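# Bag three balls and set white ball in pan

## Task

Get the orange, blue and green balls completely into the bag so each sits between its two layers; each missing ball lowers the result. The attempt fails outright if any corner of the bag's opening sticks out far beyond the table edge. Balls only count if, at the finish, the white ball rests in the pan, which stands upright on an uncovered part of the table, and the whole bag lies on the table with no part past the edge or inside the pan. A ball does not count if a gripper still holds it or if closely closed jaws are touching it. A ball does not count if it drops more than roughly a fingernail's thickness when a lifted edge of the bag is lowered. Nothing counts that stays in place only because the robot is holding it at the end.

## Robot and tools

Robot: two arms, left_arm and right_arm, each with six joints and a two-finger gripper. The names are labels only; left_arm is mounted on the +y side. Objects in the scene: a bag with two layers and a mouth, orange, blue, green and white balls, and a pan. Occasionally an outside force may briefly jerk something you hold or nudge a loose item. Knocking or placing anything off the table is a failure, and the arms must not collide or push on each other hard.

Frame: one shared world frame with its origin on the tabletop midway between the arms, +z up, +x away from the robot across the table. Gripper poses in results are end_effector_position (metres) and end_effector_quat_wxyz in this frame; they get less accurate at long reach. In the gripper's own frame the fingers point along +z and close along y; the reported point lies between the pads, roughly 1 cm short of the fingertips.

Joint order (used in every row and every per-joint list): wrist pitch, shoulder, waist, wrist roll, wrist yaw, elbow. Stated ranges in radians: waist -2.618 to 3.054, shoulder 0.000 to 3.142, elbow 0.000 to 3.142, wrist pitch -1.571 to 1.571, wrist yaw -1.571 to 1.571, wrist roll -2.094 to 2.094. The true limit may differ by up to 0.036 rad either way. A target more than 0.036 rad beyond a stated end, and beyond the current angle, makes the call be rejected; a target past the real end is clipped there and the result may print "joint sent to its limit".

A row is one flat list of 14 numbers covering both arms: left_arm's six absolute joint angles (radians, order above) plus its opening, then right_arm's six plus its opening. Opening runs from -1 (closed) to +1 (fully open). Optionally append 12 stiffness factors in 0..1 (left six then right six, same joint order) that scale position gains and persist until changed, giving 26 numbers. Angles are absolute targets, not offsets.

Tools:
execute_actions(actions): a list of up to... actions, each a table of 1 to 15 rows; each row lasts one 1/30 s control step and a short table repeats its final row until 15 steps are used. An empty list just reports state and images. Results also list joint positions at some steps; HELD with an arm label means part of that arm's row was held back.
move(target, speed, blocking): target is one row (absolute angles). All joints travel in sync so each reaches its target at the same moment; the gripper thus follows a curve, and far-out parts move fastest. speed is the peak rad/s of the joint with the greatest distance, 0.01 to 2, default 0.5; path time is clamped to 0.5-10 s. It does not avoid obstacles or the other arm. Finger values are sent at the start. The extra "move:" line reports the ending (done, off_target, moving, held, fault), limits=held or limits=none, and each arm's joint furthest from target. With blocking=false you get a result after 0.5 s; other motion commands are refused until you call wait or stop.
wait(seconds): 0 to 10 s; arms keep their last command; returns early if a running move ends.
stop(): brakes a running move; needs room, more when fast; fingers continue.
zoom_image(camera, region): region [x0, y0, x1, y1] in pixels of that camera's last image, at most 504 by 504, origin top-left.
finished_scene(scene): ends it for good; scene is 1 or omitted.

Motion limits: per step each joint target is kept within a lead of the measured angle (waist 0.202, shoulder 0.258, elbow 0.238, wrist pitch 0.573, wrist yaw and roll 0.522 rad), and targets that would shift the gripper more than 70 mm from where it is are scaled back. So big changes take several actions; "Joint targets" shows what is actually being pursued, and resending it holds a joint still. "joint command not followed" means a clearance check altered or blocked some targets.

Gripping: grip_measured uses the same -1..1 scale as the command; Joint positions gives finger gap in metres (0.094 fully open). Readings may be off by about 1 mm. To hold something, command about 0.03 below grip_measured; a smaller gap holds more lightly. Pads push roughly 50 to 62 N, less on thin parts, with a brief spike on first contact.

Forces and safety: faster motion means harder impacts, and aiming further past a contact pushes harder. An arm stopped by an object usually keeps pushing. Torque readings are total drive output, offset and noisy. Holding loads heats motors: MOTOR HOT at 75 °C, a 10 s stop of that arm at 90 °C, and at 100 °C the arm and gripper go limp and it falls; these appear as OVER-TEMPERATURE FAULT lines. Avoid drops, slips, slams and forceful shoves, and release balls so they settle on their own.

Cameras (all 504x504): cam_head_left and cam_head_right (head, looking down at the table from behind, near x -0.25, z 0.75), cam_high (overhead on the far side near x 0.36, y 0.71, z 1.12, so its image is roughly mirrored relative to the head views), and the fisheye cam_left_wrist and cam_right_wrist on the hands. Calibration was supplied but may be off by a few degrees and millimetres.

Each tool is called after ">>>" as name(argument=value, ...) on one line, values as JSON.

## Session

>>> execute_actions(actions=[])

Scene clock: 0.00 s.
left_arm: end_effector_position=(+0.3974, +0.3532, +0.3980) grip_measured=+1.000 end_effector_quat_wxyz=(+0.699, -0.035, +0.714, +0.032) | right_arm: end_effector_position=(+0.3423, -0.3094, +0.3997) grip_measured=+1.000 end_effector_quat_wxyz=(+0.700, +0.020, +0.714, -0.018)
Joint names: [wrist pitch, shoulder, waist, wrist roll, wrist yaw, elbow]
Joint positions: left_arm=[-0.005  1.047  0.016 -0.003  0.014  1.031  0.094] | right_arm=[-0.005  1.054 -0.007  0.002  0.006  1.04   0.094]
Joint velocities: left_arm=[-0.007  0.007 -0.002  0.007  0.037 -0.002  0.   ] | right_arm=[-0.037 -0.002 -0.007 -0.022  0.066  0.002  0.   ]
Joint torques (N m, as the arm reports them, + toward a larger angle): no reading
Motor temperatures (°C, as the motors report them): left_arm=[25 25 28 28 27 24] | right_arm=[24 25 26 26 26 28]
Joint targets: left_arm=[-0.007 1.041 0.016 -0.004 0.014 1.039] | right_arm=[0.002 1.047 -0.007 0.001 0.006 1.053]
Joint stiffness scale: left_arm=[1. 1. 1. 1. 1. 1.] | right_arm=[1. 1. 1. 1. 1. 1.]

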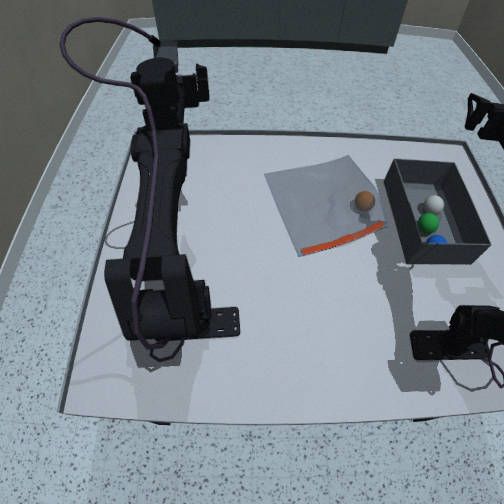

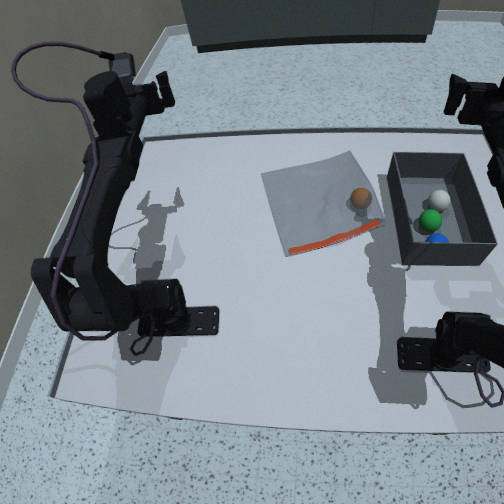

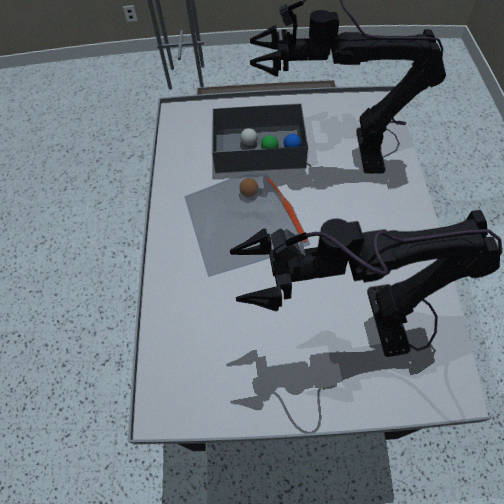

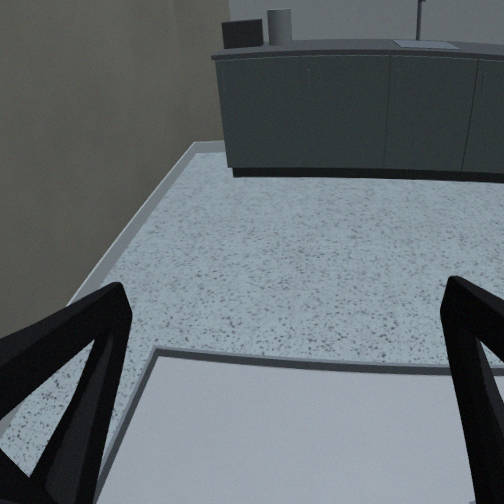

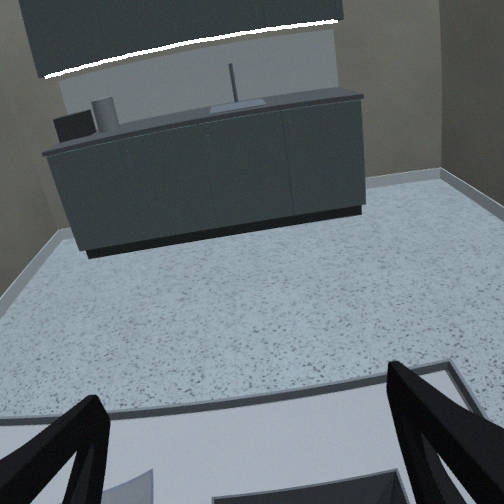

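>>> zoom_image(camera="cam_head_right", region=[240, 130, 504, 290])

>>> zoom_image(camera="cam_high", region=[160, 90, 340, 290])

Region (240, 130, 504, 290) of cam_head_right's 504x504 image, scaled by 1.909, with more detail than that image has; it fills the top 305 rows of this view, and the rest is white.

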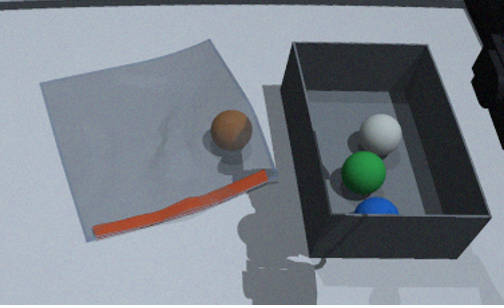

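Region (160, 90, 340, 290) of cam_high's 504x504 image, scaled by 2.520, with more detail than that image has; it fills the left 454 columns of this view, and the rest is white.

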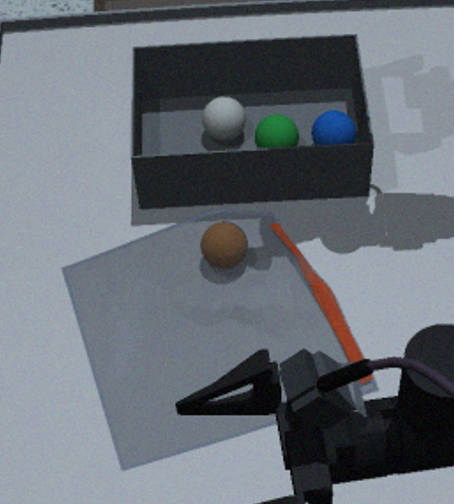

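>>> move(target=[-1.2,1.041,0.016,0,0.014,1.039,1, -1.2,1.047,-0.007,0,0.006,1.053,1], speed=1.0)

Scene clock: 19.07 s.
left_arm: end_effector_position=(+0.2400, +0.3360, +0.1718) grip_measured=+1.000 end_effector_quat_wxyz=(+0.185, -0.054, +0.981, +0.003) | right_arm: end_effector_position=(+0.1817, -0.3017, +0.1721) grip_measured=+1.000 end_effector_quat_wxyz=(+0.180, +0.025, +0.983, -0.007)
Joint names: [wrist pitch, shoulder, waist, wrist roll, wrist yaw, elbow]
Joint positions: left_arm=[-1.183  1.047  0.016 -0.003  0.014  1.031  0.094] | right_arm=[-1.194  1.054 -0.007  0.002  0.006  1.04   0.094]
Joint velocities: left_arm=[-0.022 -0.002 -0.002  0.051 -0.066 -0.002  0.   ] | right_arm=[-0.051 -0.007 -0.002  0.095 -0.007  0.007  0.   ]
Joint torques (N m, as the arm reports them, + toward a larger angle): left_arm=[ 0.71 -3.16  0.    0.03  0.01  6.44] | right_arm=[ 1.41 -1.97  0.02 -0.05 -0.01  6.17]
Motor temperatures (°C, as the motors report them): left_arm=[28 26 28 28 27 26] | right_arm=[27 25 26 26 26 29]
Joint targets: left_arm=[-1.200 1.041 0.016 0.000 0.014 1.039] | right_arm=[-1.200 1.047 -0.007 -0.000 0.006 1.053]
Joint stiffness scale: left_arm=[1. 1. 1. 1. 1. 1.] | right_arm=[1. 1. 1. 1. 1. 1.]
move: done; limits=none; left_arm: farthest joint: the wrist pitch, 0.017 radians from its target (1.195 radians at the start); right_arm: farthest joint: the elbow, 0.013 radians from its target (0.013 radians at the start)
camera_calibration (this result's frames):
cam_left_wrist: T_world_to_cam=[[0.070557, -0.993694, -0.0871458, 0.335297], [-0.964614, -0.0902196, 0.24775, 0.2359], [-0.25405, 0.0665816, -0.964897, 0.310792], [0, 0, 0, 1]] pos_world=[0.282852, 0.333772, 0.270658]
cam_right_wrist: T_world_to_cam=[[-0.19716, -0.980011, -0.0265624, -0.257324], [-0.975976, 0.193642, 0.0998672, 0.273901], [-0.0927274, 0.0456141, -0.994646, 0.317451], [0, 0, 0, 1]] pos_world=[0.246023, -0.319699, 0.281563]

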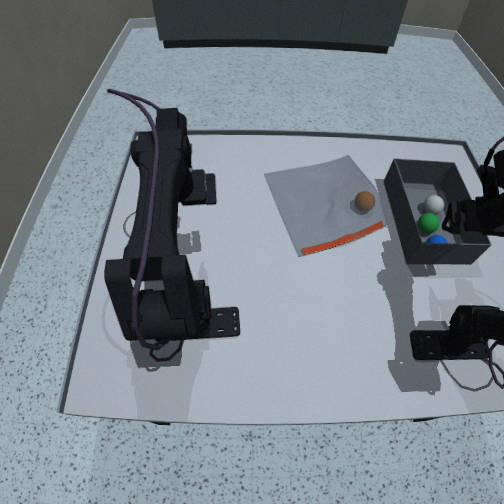

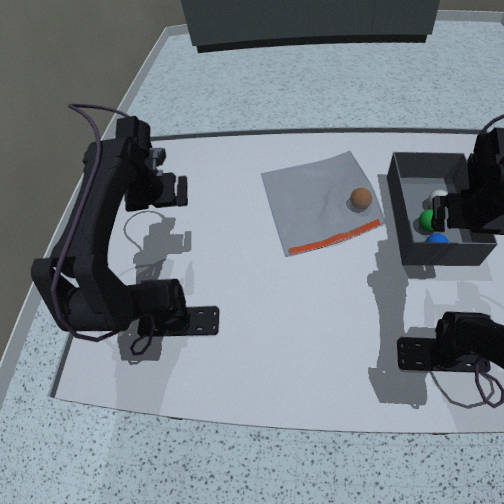

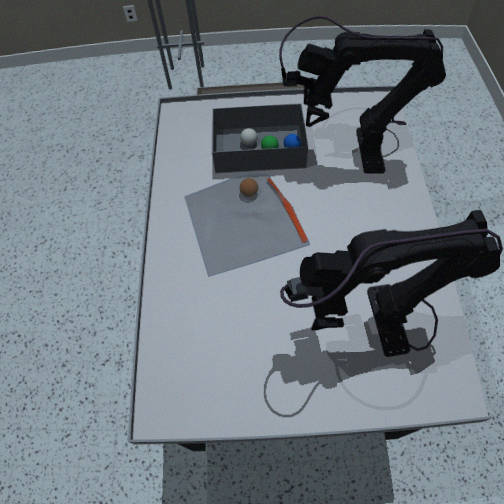

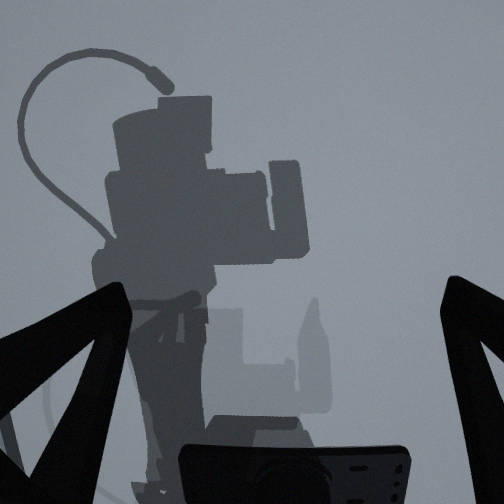

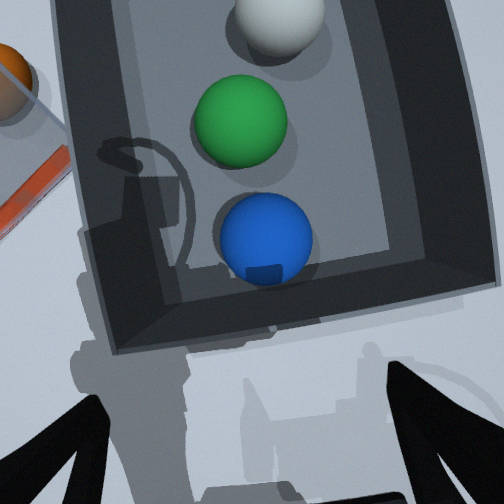

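>>> move(target=[-1.2,1.041,0.016,0,0.014,1.6,1, -1.2,1.547,-0.007,0,0.006,1.553,1], speed=1.0)

>>> move(target=[-1.2,1.041,-0.6,0,0.014,1.6,1, -1.2,1.547,0.5,0,0.006,1.553,1], speed=1.0)

Scene clock: 27.57 s.
left_arm: end_effector_position=(+0.2811, +0.3405, +0.3724) grip_measured=+1.000 end_effector_quat_wxyz=(+0.442, -0.047, +0.896, +0.017) | right_arm: end_effector_position=(+0.3008, -0.3074, +0.1964) grip_measured=+1.000 end_effector_quat_wxyz=(+0.163, +0.025, +0.986, -0.007)
Joint names: [wrist pitch, shoulder, waist, wrist roll, wrist yaw, elbow]
Joint positions: left_arm=[-1.188  1.047  0.016 -0.003  0.014  1.581  0.094] | right_arm=[-1.198  1.552 -0.007  0.002  0.006  1.508  0.094]
Joint velocities: left_arm=[ 0.007 -0.012  0.007 -0.037  0.007  0.002  0.   ] | right_arm=[ 0.037  0.007 -0.007 -0.066 -0.066  0.002  0.   ]
Joint torques (N m, as the arm reports them, + toward a larger angle): left_arm=[ 1.44 -2.11 -0.03  0.02  0.01  6.39] | right_arm=[ 1.38 -5.55  0.01 -0.05 -0.02  8.19]
Motor temperatures (°C, as the motors report them): left_arm=[27 26 28 28 27 26] | right_arm=[27 25 26 26 26 30]
Joint targets: left_arm=[-1.200 1.041 0.016 -0.000 0.014 1.600] | right_arm=[-1.200 1.547 -0.007 0.000 0.006 1.553]
Joint stiffness scale: left_arm=[1. 1. 1. 1. 1. 1.] | right_arm=[1. 1. 1. 1. 1. 1.]
move: off_target (right_arm); limits=none; left_arm: farthest joint: the elbow, 0.019 radians from its target (0.569 radians at the start); right_arm: farthest joint: the elbow, 0.045 radians from its target (0.513 radians at the start)
camera_calibration (this result's frames):
cam_left_wrist: T_world_to_cam=[[0.12088, -0.988198, -0.0940892, 0.340911], [-0.952856, -0.0889355, -0.290096, 0.42281], [0.278304, 0.12472, -0.952361, 0.340422], [0, 0, 0, 1]] pos_world=[0.266927, 0.332033, 0.478936]
cam_right_wrist: T_world_to_cam=[[-0.197966, -0.979973, -0.0215109, -0.239537], [-0.972074, 0.193455, 0.132842, 0.381045], [-0.12602, 0.0472084, -0.990904, 0.362604], [0, 0, 0, 1]] pos_world=[0.368679, -0.325573, 0.303534]

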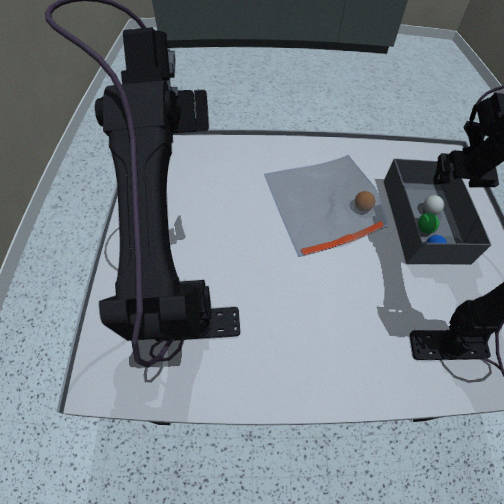

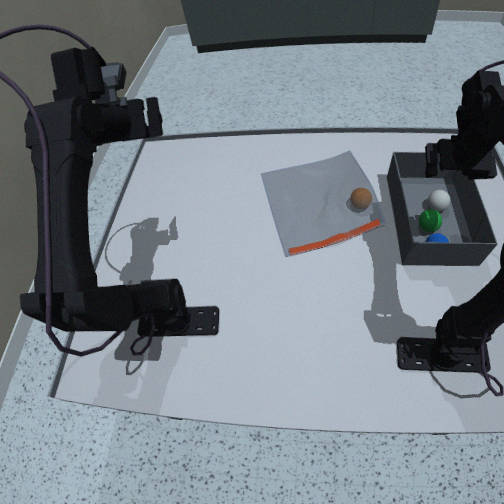

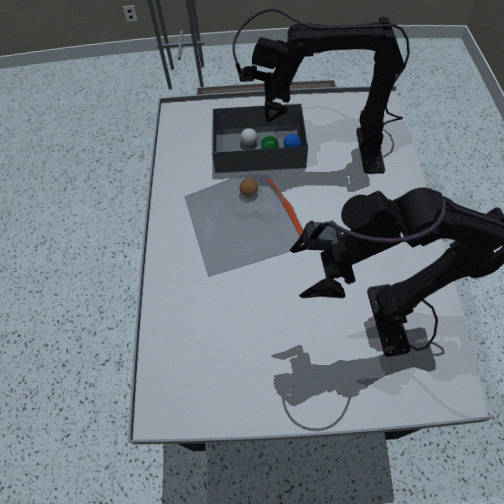

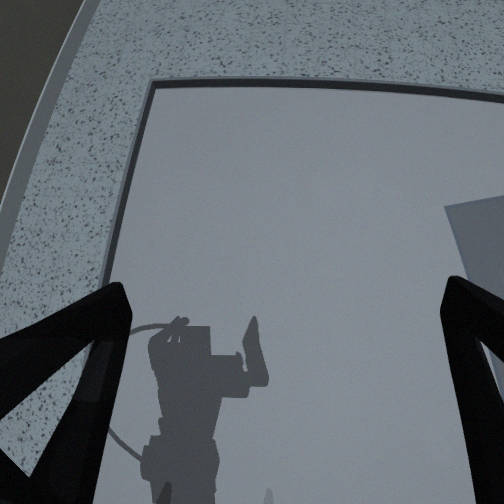

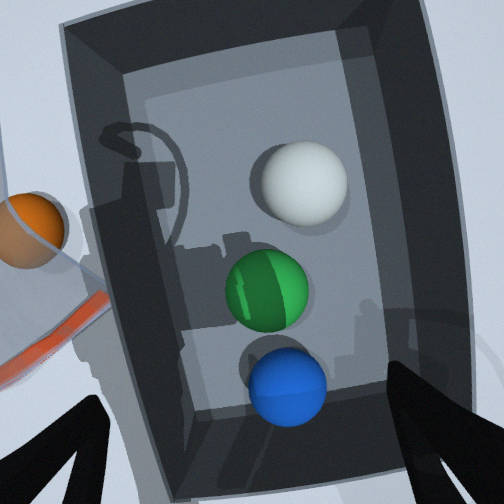

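Scene clock: 28.67 s.
left_arm: end_effector_position=(+0.2498, +0.1855, +0.3724) grip_measured=+1.000 end_effector_quat_wxyz=(+0.427, +0.222, +0.869, -0.116) | right_arm: end_effector_position=(+0.2662, -0.1402, +0.1964) grip_measured=+1.000 end_effector_quat_wxyz=(+0.160, -0.221, +0.961, +0.035)
Joint names: [wrist pitch, shoulder, waist, wrist roll, wrist yaw, elbow]
Joint positions: left_arm=[-1.188  1.047 -0.588 -0.003  0.015  1.581  0.094] | right_arm=[-1.198  1.552  0.496  0.002  0.005  1.508  0.094]
Joint velocities: left_arm=[ 0.037 -0.007 -0.012 -0.022 -0.051 -0.012  0.   ] | right_arm=[-0.066 -0.017 -0.012 -0.051 -0.007  0.007  0.   ]
Joint torques (N m, as the arm reports them, + toward a larger angle): left_arm=[ 1.43 -2.03 -0.77  0.01  0.01  6.38] | right_arm=[ 1.38 -5.52  0.33 -0.05  0.01  8.18]
Motor temperatures (°C, as the motors report them): left_arm=[27 26 28 28 27 26] | right_arm=[27 25 26 26 26 30]
Joint targets: left_arm=[-1.200 1.041 -0.600 0.000 0.014 1.600] | right_arm=[-1.200 1.547 0.500 -0.000 0.006 1.553]
Joint stiffness scale: left_arm=[1. 1. 1. 1. 1. 1.] | right_arm=[1. 1. 1. 1. 1. 1.]
move: off_target (right_arm); limits=none; left_arm: farthest joint: the elbow, 0.019 radians from its target (0.019 radians at the start); right_arm: farthest joint: the elbow, 0.045 radians from its target (0.045 radians at the start)
camera_calibration (this result's frames):
cam_left_wrist: T_world_to_cam=[[-0.462526, -0.881648, -0.0936271, 0.317346], [-0.834438, 0.468566, -0.290103, 0.246173], [0.299639, -0.0560541, -0.952404, 0.396694], [0, 0, 0, 1]] pos_world=[0.233332, 0.186676, 0.478941]
cam_right_wrist: T_world_to_cam=[[0.299319, -0.953869, -0.0232955, -0.210916], [-0.944704, -0.299694, 0.133106, 0.238648], [-0.133947, -0.0178337, -0.990828, 0.343334], [0, 0, 0, 1]] pos_world=[0.334572, -0.123542, 0.303506]

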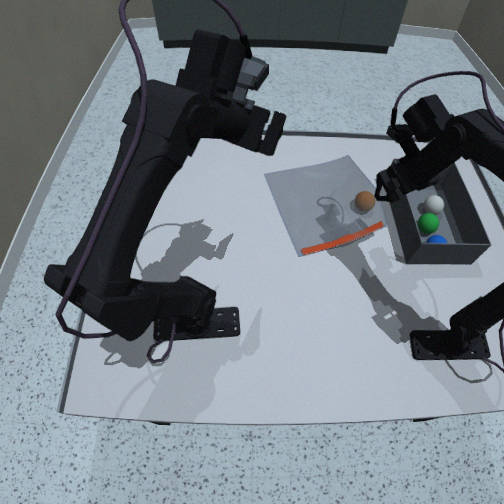

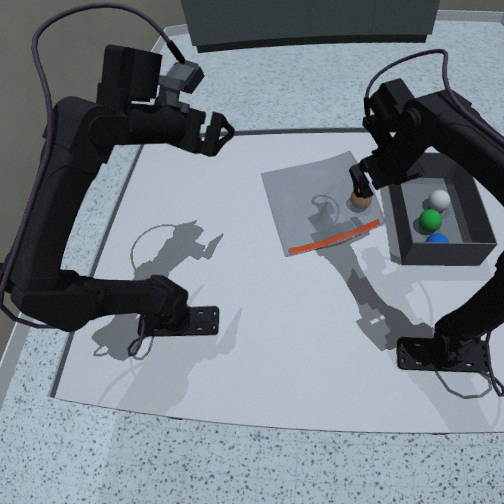

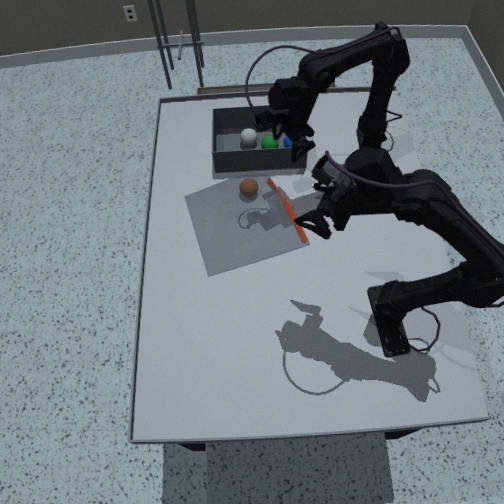

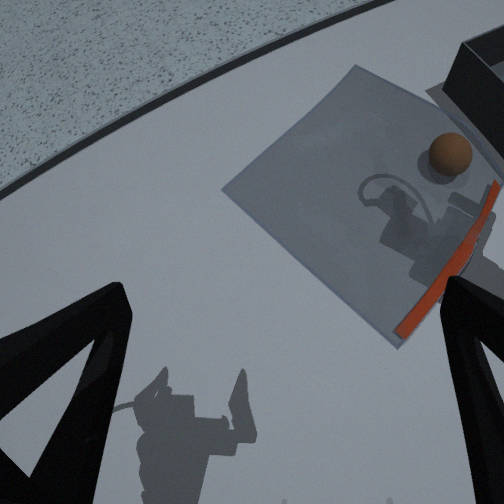

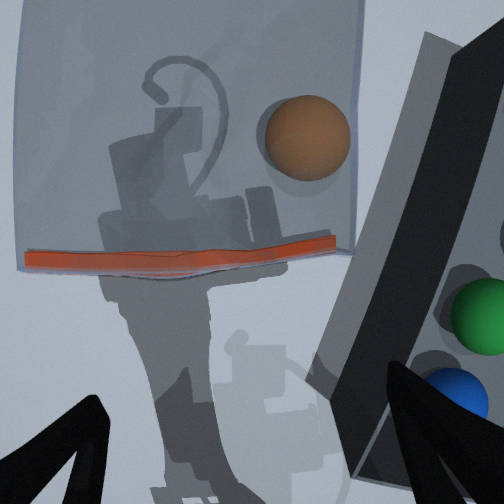

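>>> zoom_image(camera="cam_right_wrist", region=[0, 200, 370, 300])

>>> zoom_image(camera="cam_head_right", region=[275, 205, 395, 265])

Region (0, 200, 370, 300) of cam_right_wrist's 504x504 image, scaled by 1.362, with more detail than that image has; it fills the top 136 rows of this view, and the rest is white.

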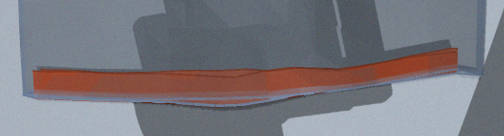

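Region (275, 205, 395, 265) of cam_head_right's 504x504 image, scaled by 4.200, with more detail than that image has.

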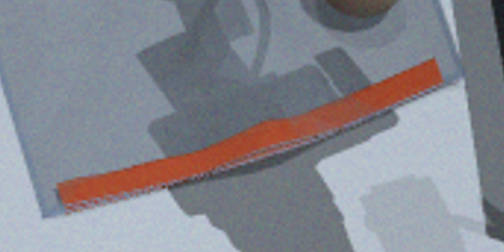

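>>> move(target=[-1.37,2.157,-1.057,1.33,0.0,1.975,1, -1.2,1.547,-0.1,0,0.006,1.553,1], speed=0.8)

Scene clock: 88.40 s.
left_arm: end_effector_position=(+0.2589, -0.0318, +0.0925) grip_measured=+1.000 end_effector_quat_wxyz=(-0.000, +0.909, +0.417, -0.001) | right_arm: end_effector_position=(+0.2982, -0.3360, +0.1964) grip_measured=+1.000 end_effector_quat_wxyz=(+0.163, +0.067, +0.984, -0.013)
Joint names: [wrist pitch, shoulder, waist, wrist roll, wrist yaw, elbow]
Joint positions: left_arm=[-1.349  2.172 -1.054  1.32   0.001  1.951  0.094] | right_arm=[-1.198  1.552 -0.092  0.002  0.004  1.508  0.094]
Joint velocities: left_arm=[ 0.037 -0.002 -0.007 -0.007  0.007  0.002  0.   ] | right_arm=[ 0.037 -0.007 -0.002 -0.022  0.022 -0.007  0.   ]
Joint torques (N m, as the arm reports them, + toward a larger angle): left_arm=[  0.   -14.29  -0.22   0.07   0.01   7.3 ] | right_arm=[ 1.39 -5.52 -0.53 -0.05  0.01  8.18]
Motor temperatures (°C, as the motors report them): left_arm=[29 26 28 28 27 26] | right_arm=[26 26 26 26 26 32]
Joint targets: left_arm=[-1.370 2.157 -1.057 1.330 -0.000 1.975] | right_arm=[-1.200 1.547 -0.100 0.000 0.006 1.553]
Joint stiffness scale: left_arm=[1. 1. 1. 1. 1. 1.] | right_arm=[1. 1. 1. 1. 1. 1.]
move: off_target (left_arm, right_arm); limits=none; left_arm: farthest joint: the elbow, 0.024 radians from its target (0.394 radians at the start); right_arm: farthest joint: the elbow, 0.045 radians from its target (0.045 radians at the start)
camera_calibration (this result's frames):
cam_left_wrist: T_world_to_cam=[[-0.707973, 0.701535, -0.0813832, 0.216545], [0.537478, 0.60996, 0.582293, -0.156985], [0.45814, 0.368506, -0.808895, 0.0743373], [0, 0, 0, 1]] pos_world=[0.203627, -0.0835529, 0.169165]
cam_right_wrist: T_world_to_cam=[[-0.279682, -0.959792, -0.0240093, -0.236373], [-0.952403, 0.274196, 0.133211, 0.405248], [-0.121272, 0.0601232, -0.990797, 0.366526], [0, 0, 0, 1]] pos_world=[0.364299, -0.360023, 0.303494]

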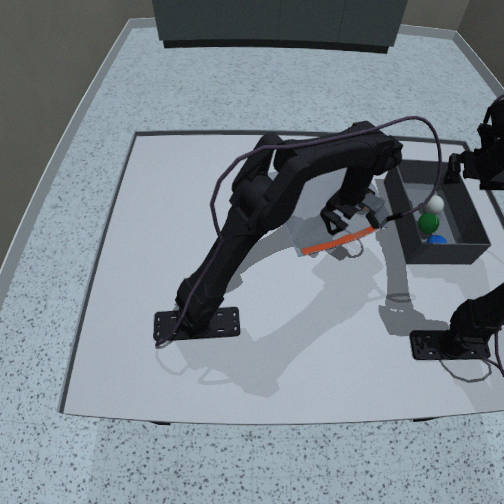

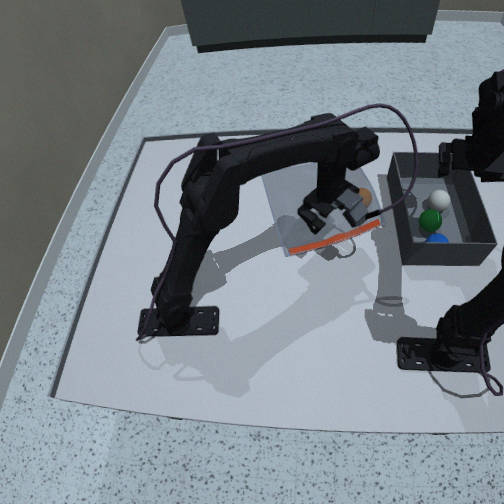

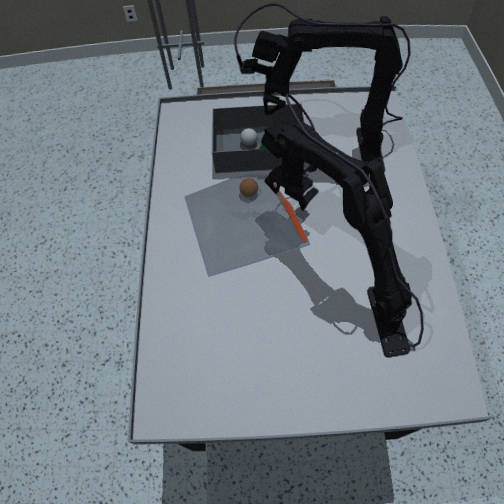

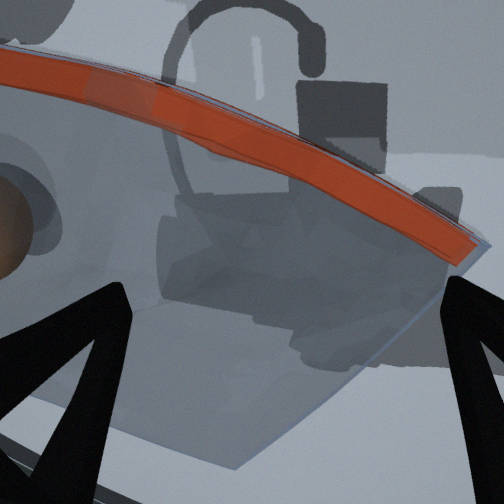

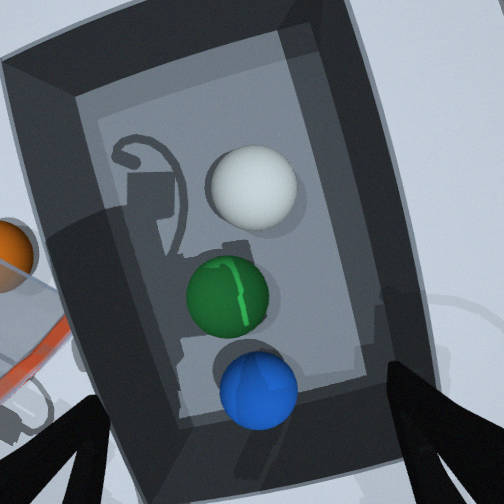

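>>> zoom_image(camera="cam_left_wrist", region=[0, 30, 340, 200])

Region (0, 30, 340, 200) of cam_left_wrist's 504x504 image, scaled by 1.482, with more detail than that image has.

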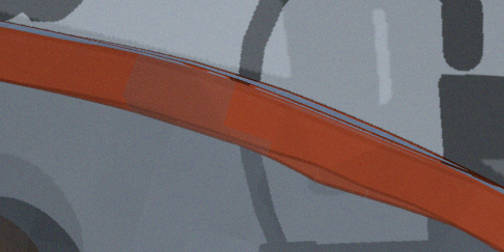

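>>> move(target=[-1.112,2.18,-1.078,-1.36,0.0,1.74,1, -1.2,1.547,-0.1,0,0.006,1.553,1], speed=1.5)

Scene clock: 102.07 s.
left_arm: end_effector_position=(+0.2560, -0.0363, +0.0425) grip_measured=+1.000 end_effector_quat_wxyz=(+0.004, -0.187, +0.982, -0.011) | right_arm: end_effector_position=(+0.2982, -0.3360, +0.1964) grip_measured=+1.000 end_effector_quat_wxyz=(+0.163, +0.067, +0.984, -0.013)
Joint names: [wrist pitch, shoulder, waist, wrist roll, wrist yaw, elbow]
Joint positions: left_arm=[-1.125  2.172 -1.066 -1.35   0.001  1.751  0.094] | right_arm=[-1.198  1.552 -0.092  0.002  0.004  1.508  0.094]
Joint velocities: left_arm=[ 0.007  0.007  0.007  0.022  0.007 -0.012  0.   ] | right_arm=[ 0.022  0.012 -0.007  0.051  0.022  0.012  0.   ]
Joint torques (N m, as the arm reports them, + toward a larger angle): left_arm=[  0.35 -12.15  -0.8   -0.09   0.01   4.57] | right_arm=[ 1.38 -5.52 -0.52 -0.05  0.01  8.19]
Motor temperatures (°C, as the motors report them): left_arm=[28 28 28 28 27 27] | right_arm=[26 26 26 26 26 32]
Joint targets: left_arm=[-1.112 2.180 -1.078 -1.360 0.000 1.740] | right_arm=[-1.200 1.547 -0.100 0.000 0.006 1.553]
Joint stiffness scale: left_arm=[1. 1. 1. 1. 1. 1.] | right_arm=[1. 1. 1. 1. 1. 1.]
move: off_target (right_arm); limits=none; left_arm: farthest joint: the wrist pitch, 0.013 radians from its target (0.238 radians at the start); right_arm: farthest joint: the elbow, 0.045 radians from its target (0.045 radians at the start)
camera_calibration (this result's frames):
cam_left_wrist: T_world_to_cam=[[0.301515, -0.95169, -0.0580872, -0.105903], [-0.766264, -0.278121, 0.579214, 0.17811], [-0.567387, -0.130132, -0.813103, 0.281509], [0, 0, 0, 1]] pos_world=[0.328136, -0.0146171, 0.11958]
cam_right_wrist: T_world_to_cam=[[-0.279682, -0.959792, -0.0240093, -0.236373], [-0.952403, 0.274196, 0.133211, 0.405248], [-0.121272, 0.0601232, -0.990797, 0.366526], [0, 0, 0, 1]] pos_world=[0.364299, -0.360023, 0.303494]

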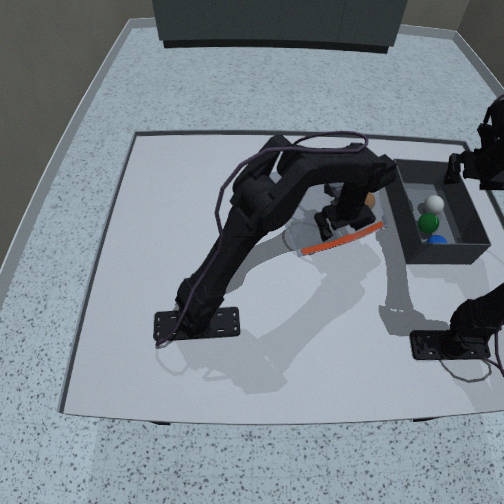

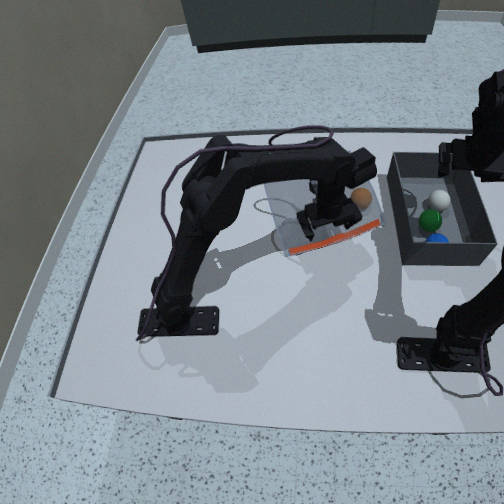

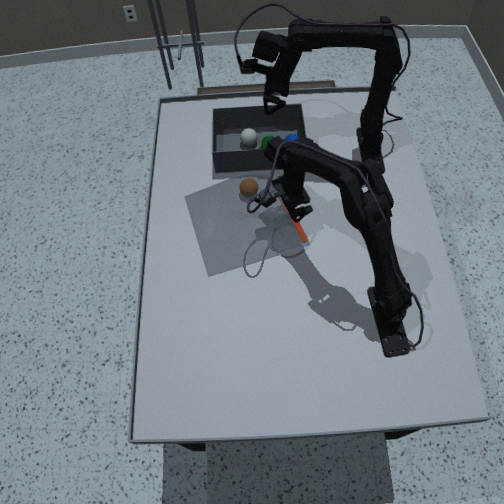

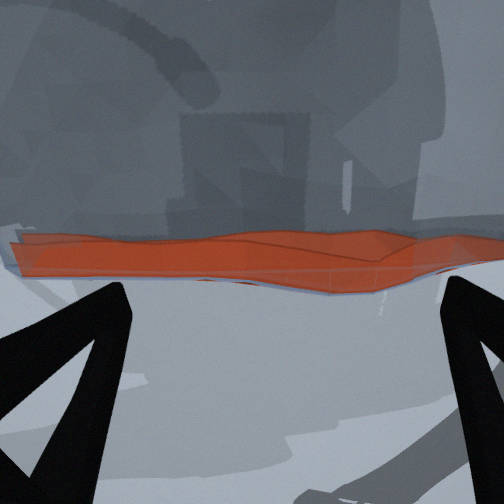

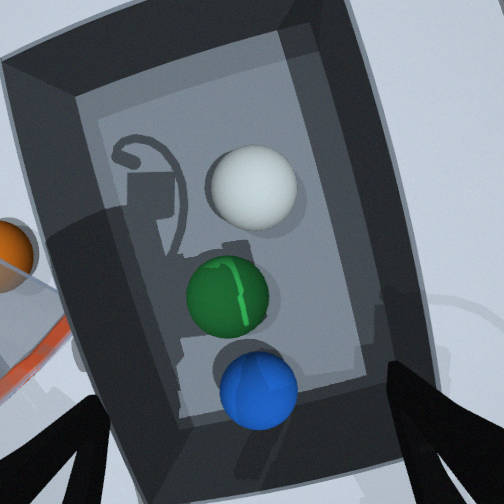

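>>> move(target=[-1.14,2.275,-1.11,-1.38,0.0,1.87,1, -1.2,1.547,-0.1,0,0.006,1.553,1], speed=0.2)

Scene clock: 109.53 s.
left_arm: end_effector_position=(+0.2535, -0.0603, +0.0242) grip_measured=+1.000 end_effector_quat_wxyz=(+0.002, -0.180, +0.984, -0.008) | right_arm: end_effector_position=(+0.2982, -0.3360, +0.1964) grip_measured=+1.000 end_effector_quat_wxyz=(+0.163, +0.067, +0.984, -0.013)
Joint names: [wrist pitch, shoulder, waist, wrist roll, wrist yaw, elbow]
Joint positions: left_arm=[-1.126  2.273 -1.101 -1.37   0.001  1.844  0.094] | right_arm=[-1.198  1.552 -0.092  0.002  0.004  1.508  0.094]
Joint velocities: left_arm=[ 0.022  0.002  0.007  0.007 -0.007 -0.007  0.   ] | right_arm=[-0.037 -0.007  0.012 -0.095  0.022  0.012  0.   ]
Joint torques (N m, as the arm reports them, + toward a larger angle): left_arm=[  0.08 -13.55  -0.63  -0.1    0.     7.46] | right_arm=[ 1.39 -5.52 -0.52 -0.05  0.    8.19]
Motor temperatures (°C, as the motors report them): left_arm=[28 29 28 28 27 26] | right_arm=[26 26 26 26 26 32]
Joint targets: left_arm=[-1.140 2.275 -1.110 -1.380 -0.000 1.870] | right_arm=[-1.200 1.547 -0.100 -0.000 0.006 1.553]
Joint stiffness scale: left_arm=[1. 1. 1. 1. 1. 1.] | right_arm=[1. 1. 1. 1. 1. 1.]
move: off_target (left_arm, right_arm); limits=none; left_arm: farthest joint: the elbow, 0.026 radians from its target (0.119 radians at the start); right_arm: farthest joint: the elbow, 0.045 radians from its target (0.045 radians at the start)
camera_calibration (this result's frames):
cam_left_wrist: T_world_to_cam=[[0.286638, -0.955735, -0.0664104, -0.125275], [-0.76746, -0.270557, 0.581209, 0.180825], [-0.57345, -0.115629, -0.81104, 0.264543], [0, 0, 0, 1]] pos_world=[0.326387, -0.0402171, 0.101138]
cam_right_wrist: T_world_to_cam=[[-0.279682, -0.959792, -0.0240093, -0.236373], [-0.952403, 0.274196, 0.133211, 0.405248], [-0.121272, 0.0601232, -0.990797, 0.366526], [0, 0, 0, 1]] pos_world=[0.364299, -0.360023, 0.303494]

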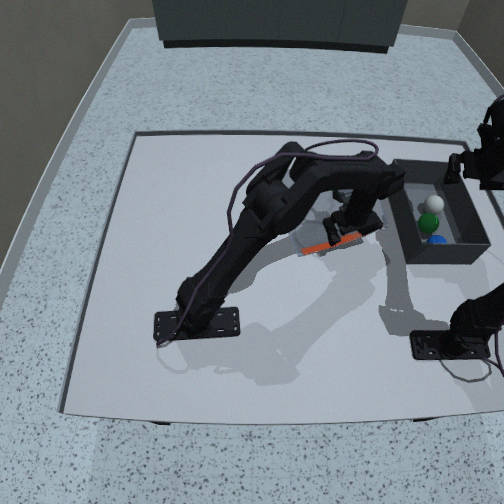

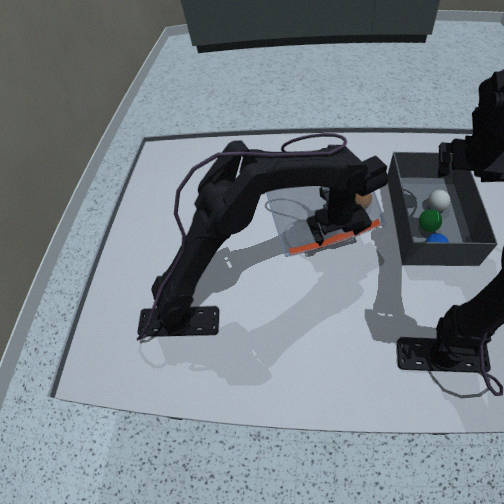

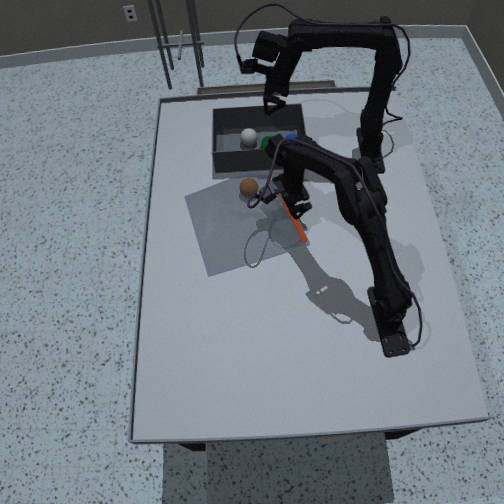

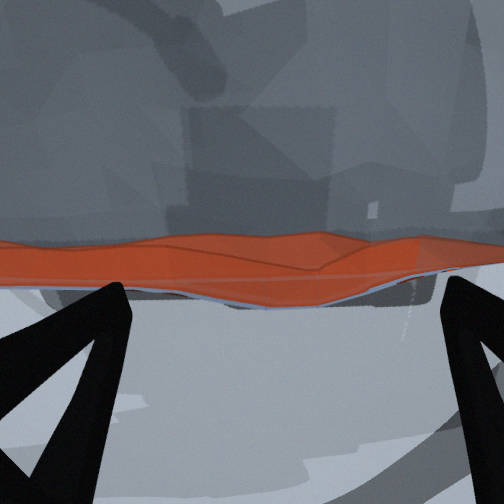

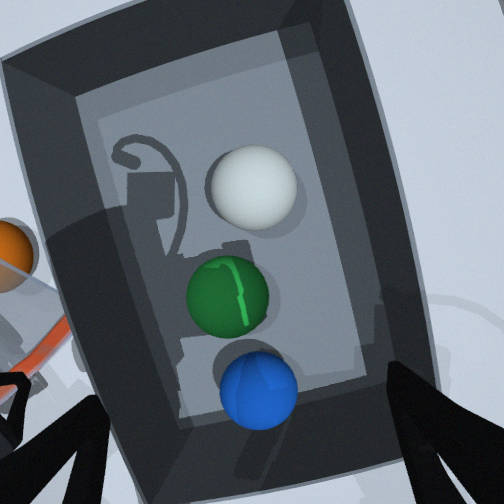

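>>> move(target=[-1.12,2.275,-1.085,-1.46,0.0,1.87,1, -1.2,1.547,-0.1,0,0.006,1.553,1], speed=0.2)

>>> move(target=[-1.12,2.305,-1.085,-1.46,0.0,1.87,1, -1.2,1.547,-0.1,0,0.006,1.553,1], speed=0.05)

Scene clock: 115.50 s.
left_arm: end_effector_position=(+0.2535, -0.0603, +0.0242) grip_measured=+1.000 end_effector_quat_wxyz=(+0.002, -0.219, +0.976, -0.008) | right_arm: end_effector_position=(+0.2982, -0.3360, +0.1964) grip_measured=+1.000 end_effector_quat_wxyz=(+0.163, +0.067, +0.984, -0.013)
Joint names: [wrist pitch, shoulder, waist, wrist roll, wrist yaw, elbow]
Joint positions: left_arm=[-1.126  2.273 -1.101 -1.45   0.001  1.844  0.094] | right_arm=[-1.198  1.552 -0.092  0.002  0.004  1.508  0.094]
Joint velocities: left_arm=[-0.007  0.012  0.002  0.037 -0.037 -0.012  0.   ] | right_arm=[ 0.066 -0.022 -0.012  0.022  0.081 -0.007  0.   ]
Joint torques (N m, as the arm reports them, + toward a larger angle): left_arm=[  0.27 -13.5    1.06  -0.12   0.     7.42] | right_arm=[ 1.39 -5.53 -0.53 -0.05  0.01  8.18]
Motor temperatures (°C, as the motors report them): left_arm=[27 29 28 28 27 27] | right_arm=[26 26 26 26 26 32]
Joint targets: left_arm=[-1.120 2.275 -1.085 -1.460 -0.000 1.870] | right_arm=[-1.200 1.547 -0.100 0.000 0.006 1.553]
Joint stiffness scale: left_arm=[1. 1. 1. 1. 1. 1.] | right_arm=[1. 1. 1. 1. 1. 1.]
move: off_target (left_arm, right_arm); limits=none; left_arm: farthest joint: the elbow, 0.026 radians from its target (0.026 radians at the start); right_arm: farthest joint: the elbow, 0.045 radians from its target (0.045 radians at the start)
camera_calibration (this result's frames):
cam_left_wrist: T_world_to_cam=[[0.361764, -0.929916, -0.066208, -0.142771], [-0.742846, -0.330442, 0.582227, 0.17095], [-0.563299, -0.161446, -0.810326, 0.259191], [0, 0, 0, 1]] pos_world=[0.324641, -0.0344308, 0.101045]
cam_right_wrist: T_world_to_cam=[[-0.279682, -0.959792, -0.0240093, -0.236373], [-0.952403, 0.274196, 0.133211, 0.405248], [-0.121272, 0.0601232, -0.990797, 0.366526], [0, 0, 0, 1]] pos_world=[0.364299, -0.360023, 0.303494]

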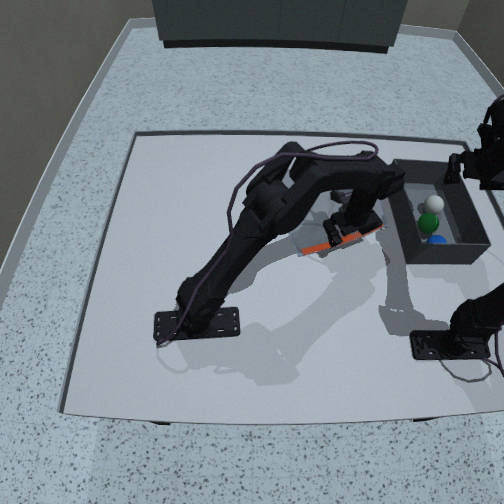

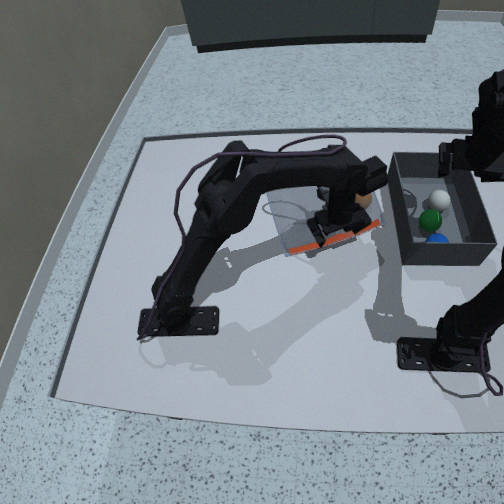

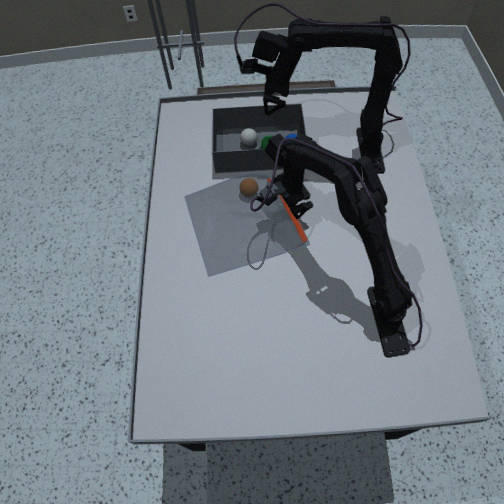

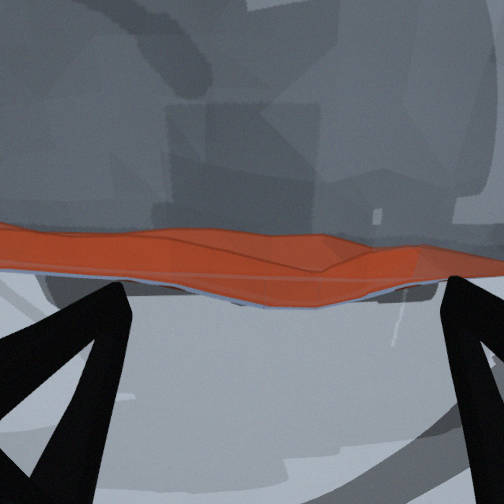

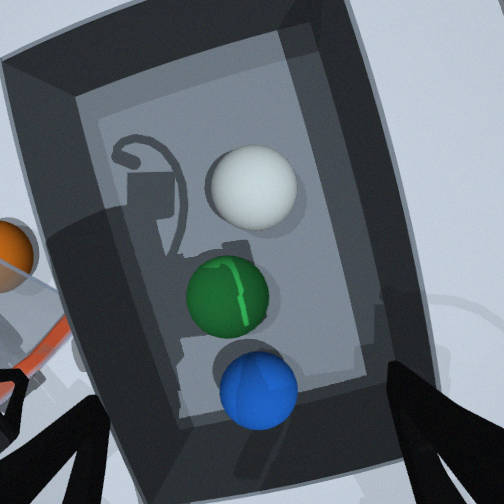

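Scene clock: 116.70 s.
left_arm: end_effector_position=(+0.2520, -0.0578, +0.0120) grip_measured=+1.000 end_effector_quat_wxyz=(-0.003, -0.219, +0.976, +0.006) | right_arm: end_effector_position=(+0.2982, -0.3360, +0.1964) grip_measured=+1.000 end_effector_quat_wxyz=(+0.163, +0.067, +0.984, -0.013)
Joint names: [wrist pitch, shoulder, waist, wrist roll, wrist yaw, elbow]
Joint positions: left_arm=[-1.126  2.302 -1.101 -1.45   0.001  1.844  0.094] | right_arm=[-1.198  1.552 -0.092  0.002  0.004  1.508  0.094]
Joint velocities: left_arm=[ 0.066  0.007  0.002  0.037 -0.022  0.007  0.   ] | right_arm=[ 0.022  0.002 -0.002  0.051 -0.037 -0.002  0.   ]
Joint torques (N m, as the arm reports them, + toward a larger angle): left_arm=[  0.21 -13.54   1.07  -0.12   0.     7.28] | right_arm=[ 1.39 -5.52 -0.52 -0.05  0.01  8.19]
Motor temperatures (°C, as the motors report them): left_arm=[27 29 28 28 27 27] | right_arm=[26 26 26 26 26 32]
Joint targets: left_arm=[-1.120 2.305 -1.085 -1.460 0.000 1.870] | right_arm=[-1.200 1.547 -0.100 -0.000 0.006 1.553]
Joint stiffness scale: left_arm=[1. 1. 1. 1. 1. 1.] | right_arm=[1. 1. 1. 1. 1. 1.]
move: off_target (left_arm, right_arm); limits=none; left_arm: farthest joint: the elbow, 0.026 radians from its target (0.026 radians at the start); right_arm: farthest joint: the elbow, 0.045 radians from its target (0.045 radians at the start)
camera_calibration (this result's frames):
cam_left_wrist: T_world_to_cam=[[0.36123, -0.927668, -0.0945781, -0.140114], [-0.733559, -0.345323, 0.585357, 0.174471], [-0.575677, -0.14207, -0.80524, 0.253008], [0, 0, 0, 1]] pos_world=[0.324249, -0.033785, 0.0883526]
cam_right_wrist: T_world_to_cam=[[-0.279682, -0.959792, -0.0240093, -0.236373], [-0.952403, 0.274196, 0.133211, 0.405248], [-0.121272, 0.0601232, -0.990797, 0.366526], [0, 0, 0, 1]] pos_world=[0.364299, -0.360023, 0.303494]

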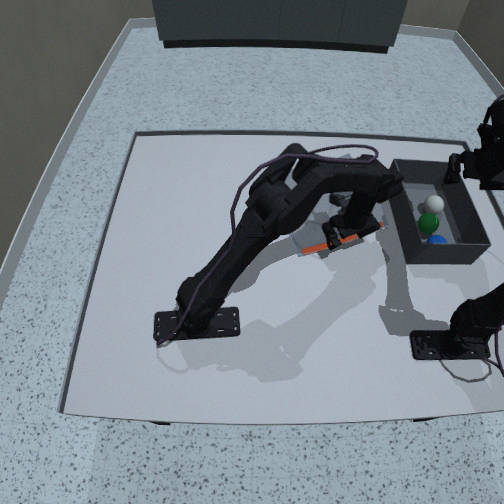

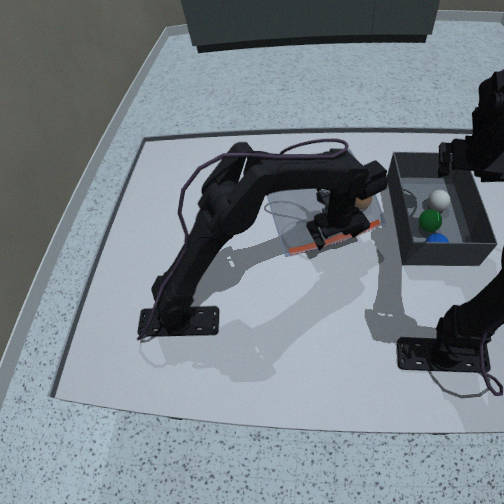

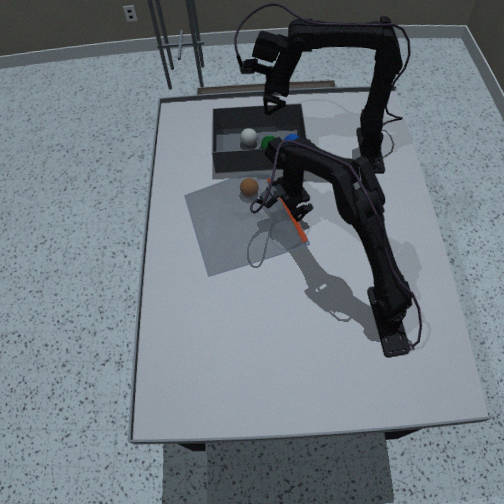

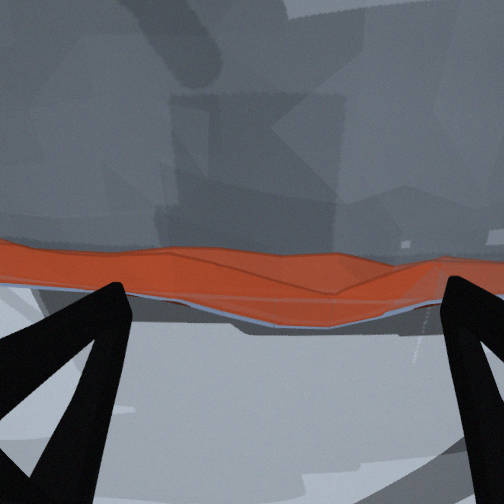

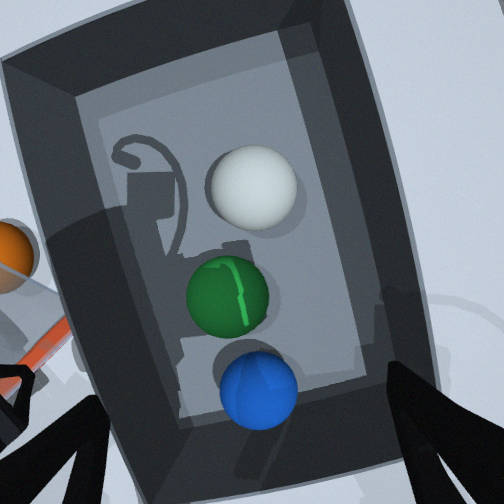

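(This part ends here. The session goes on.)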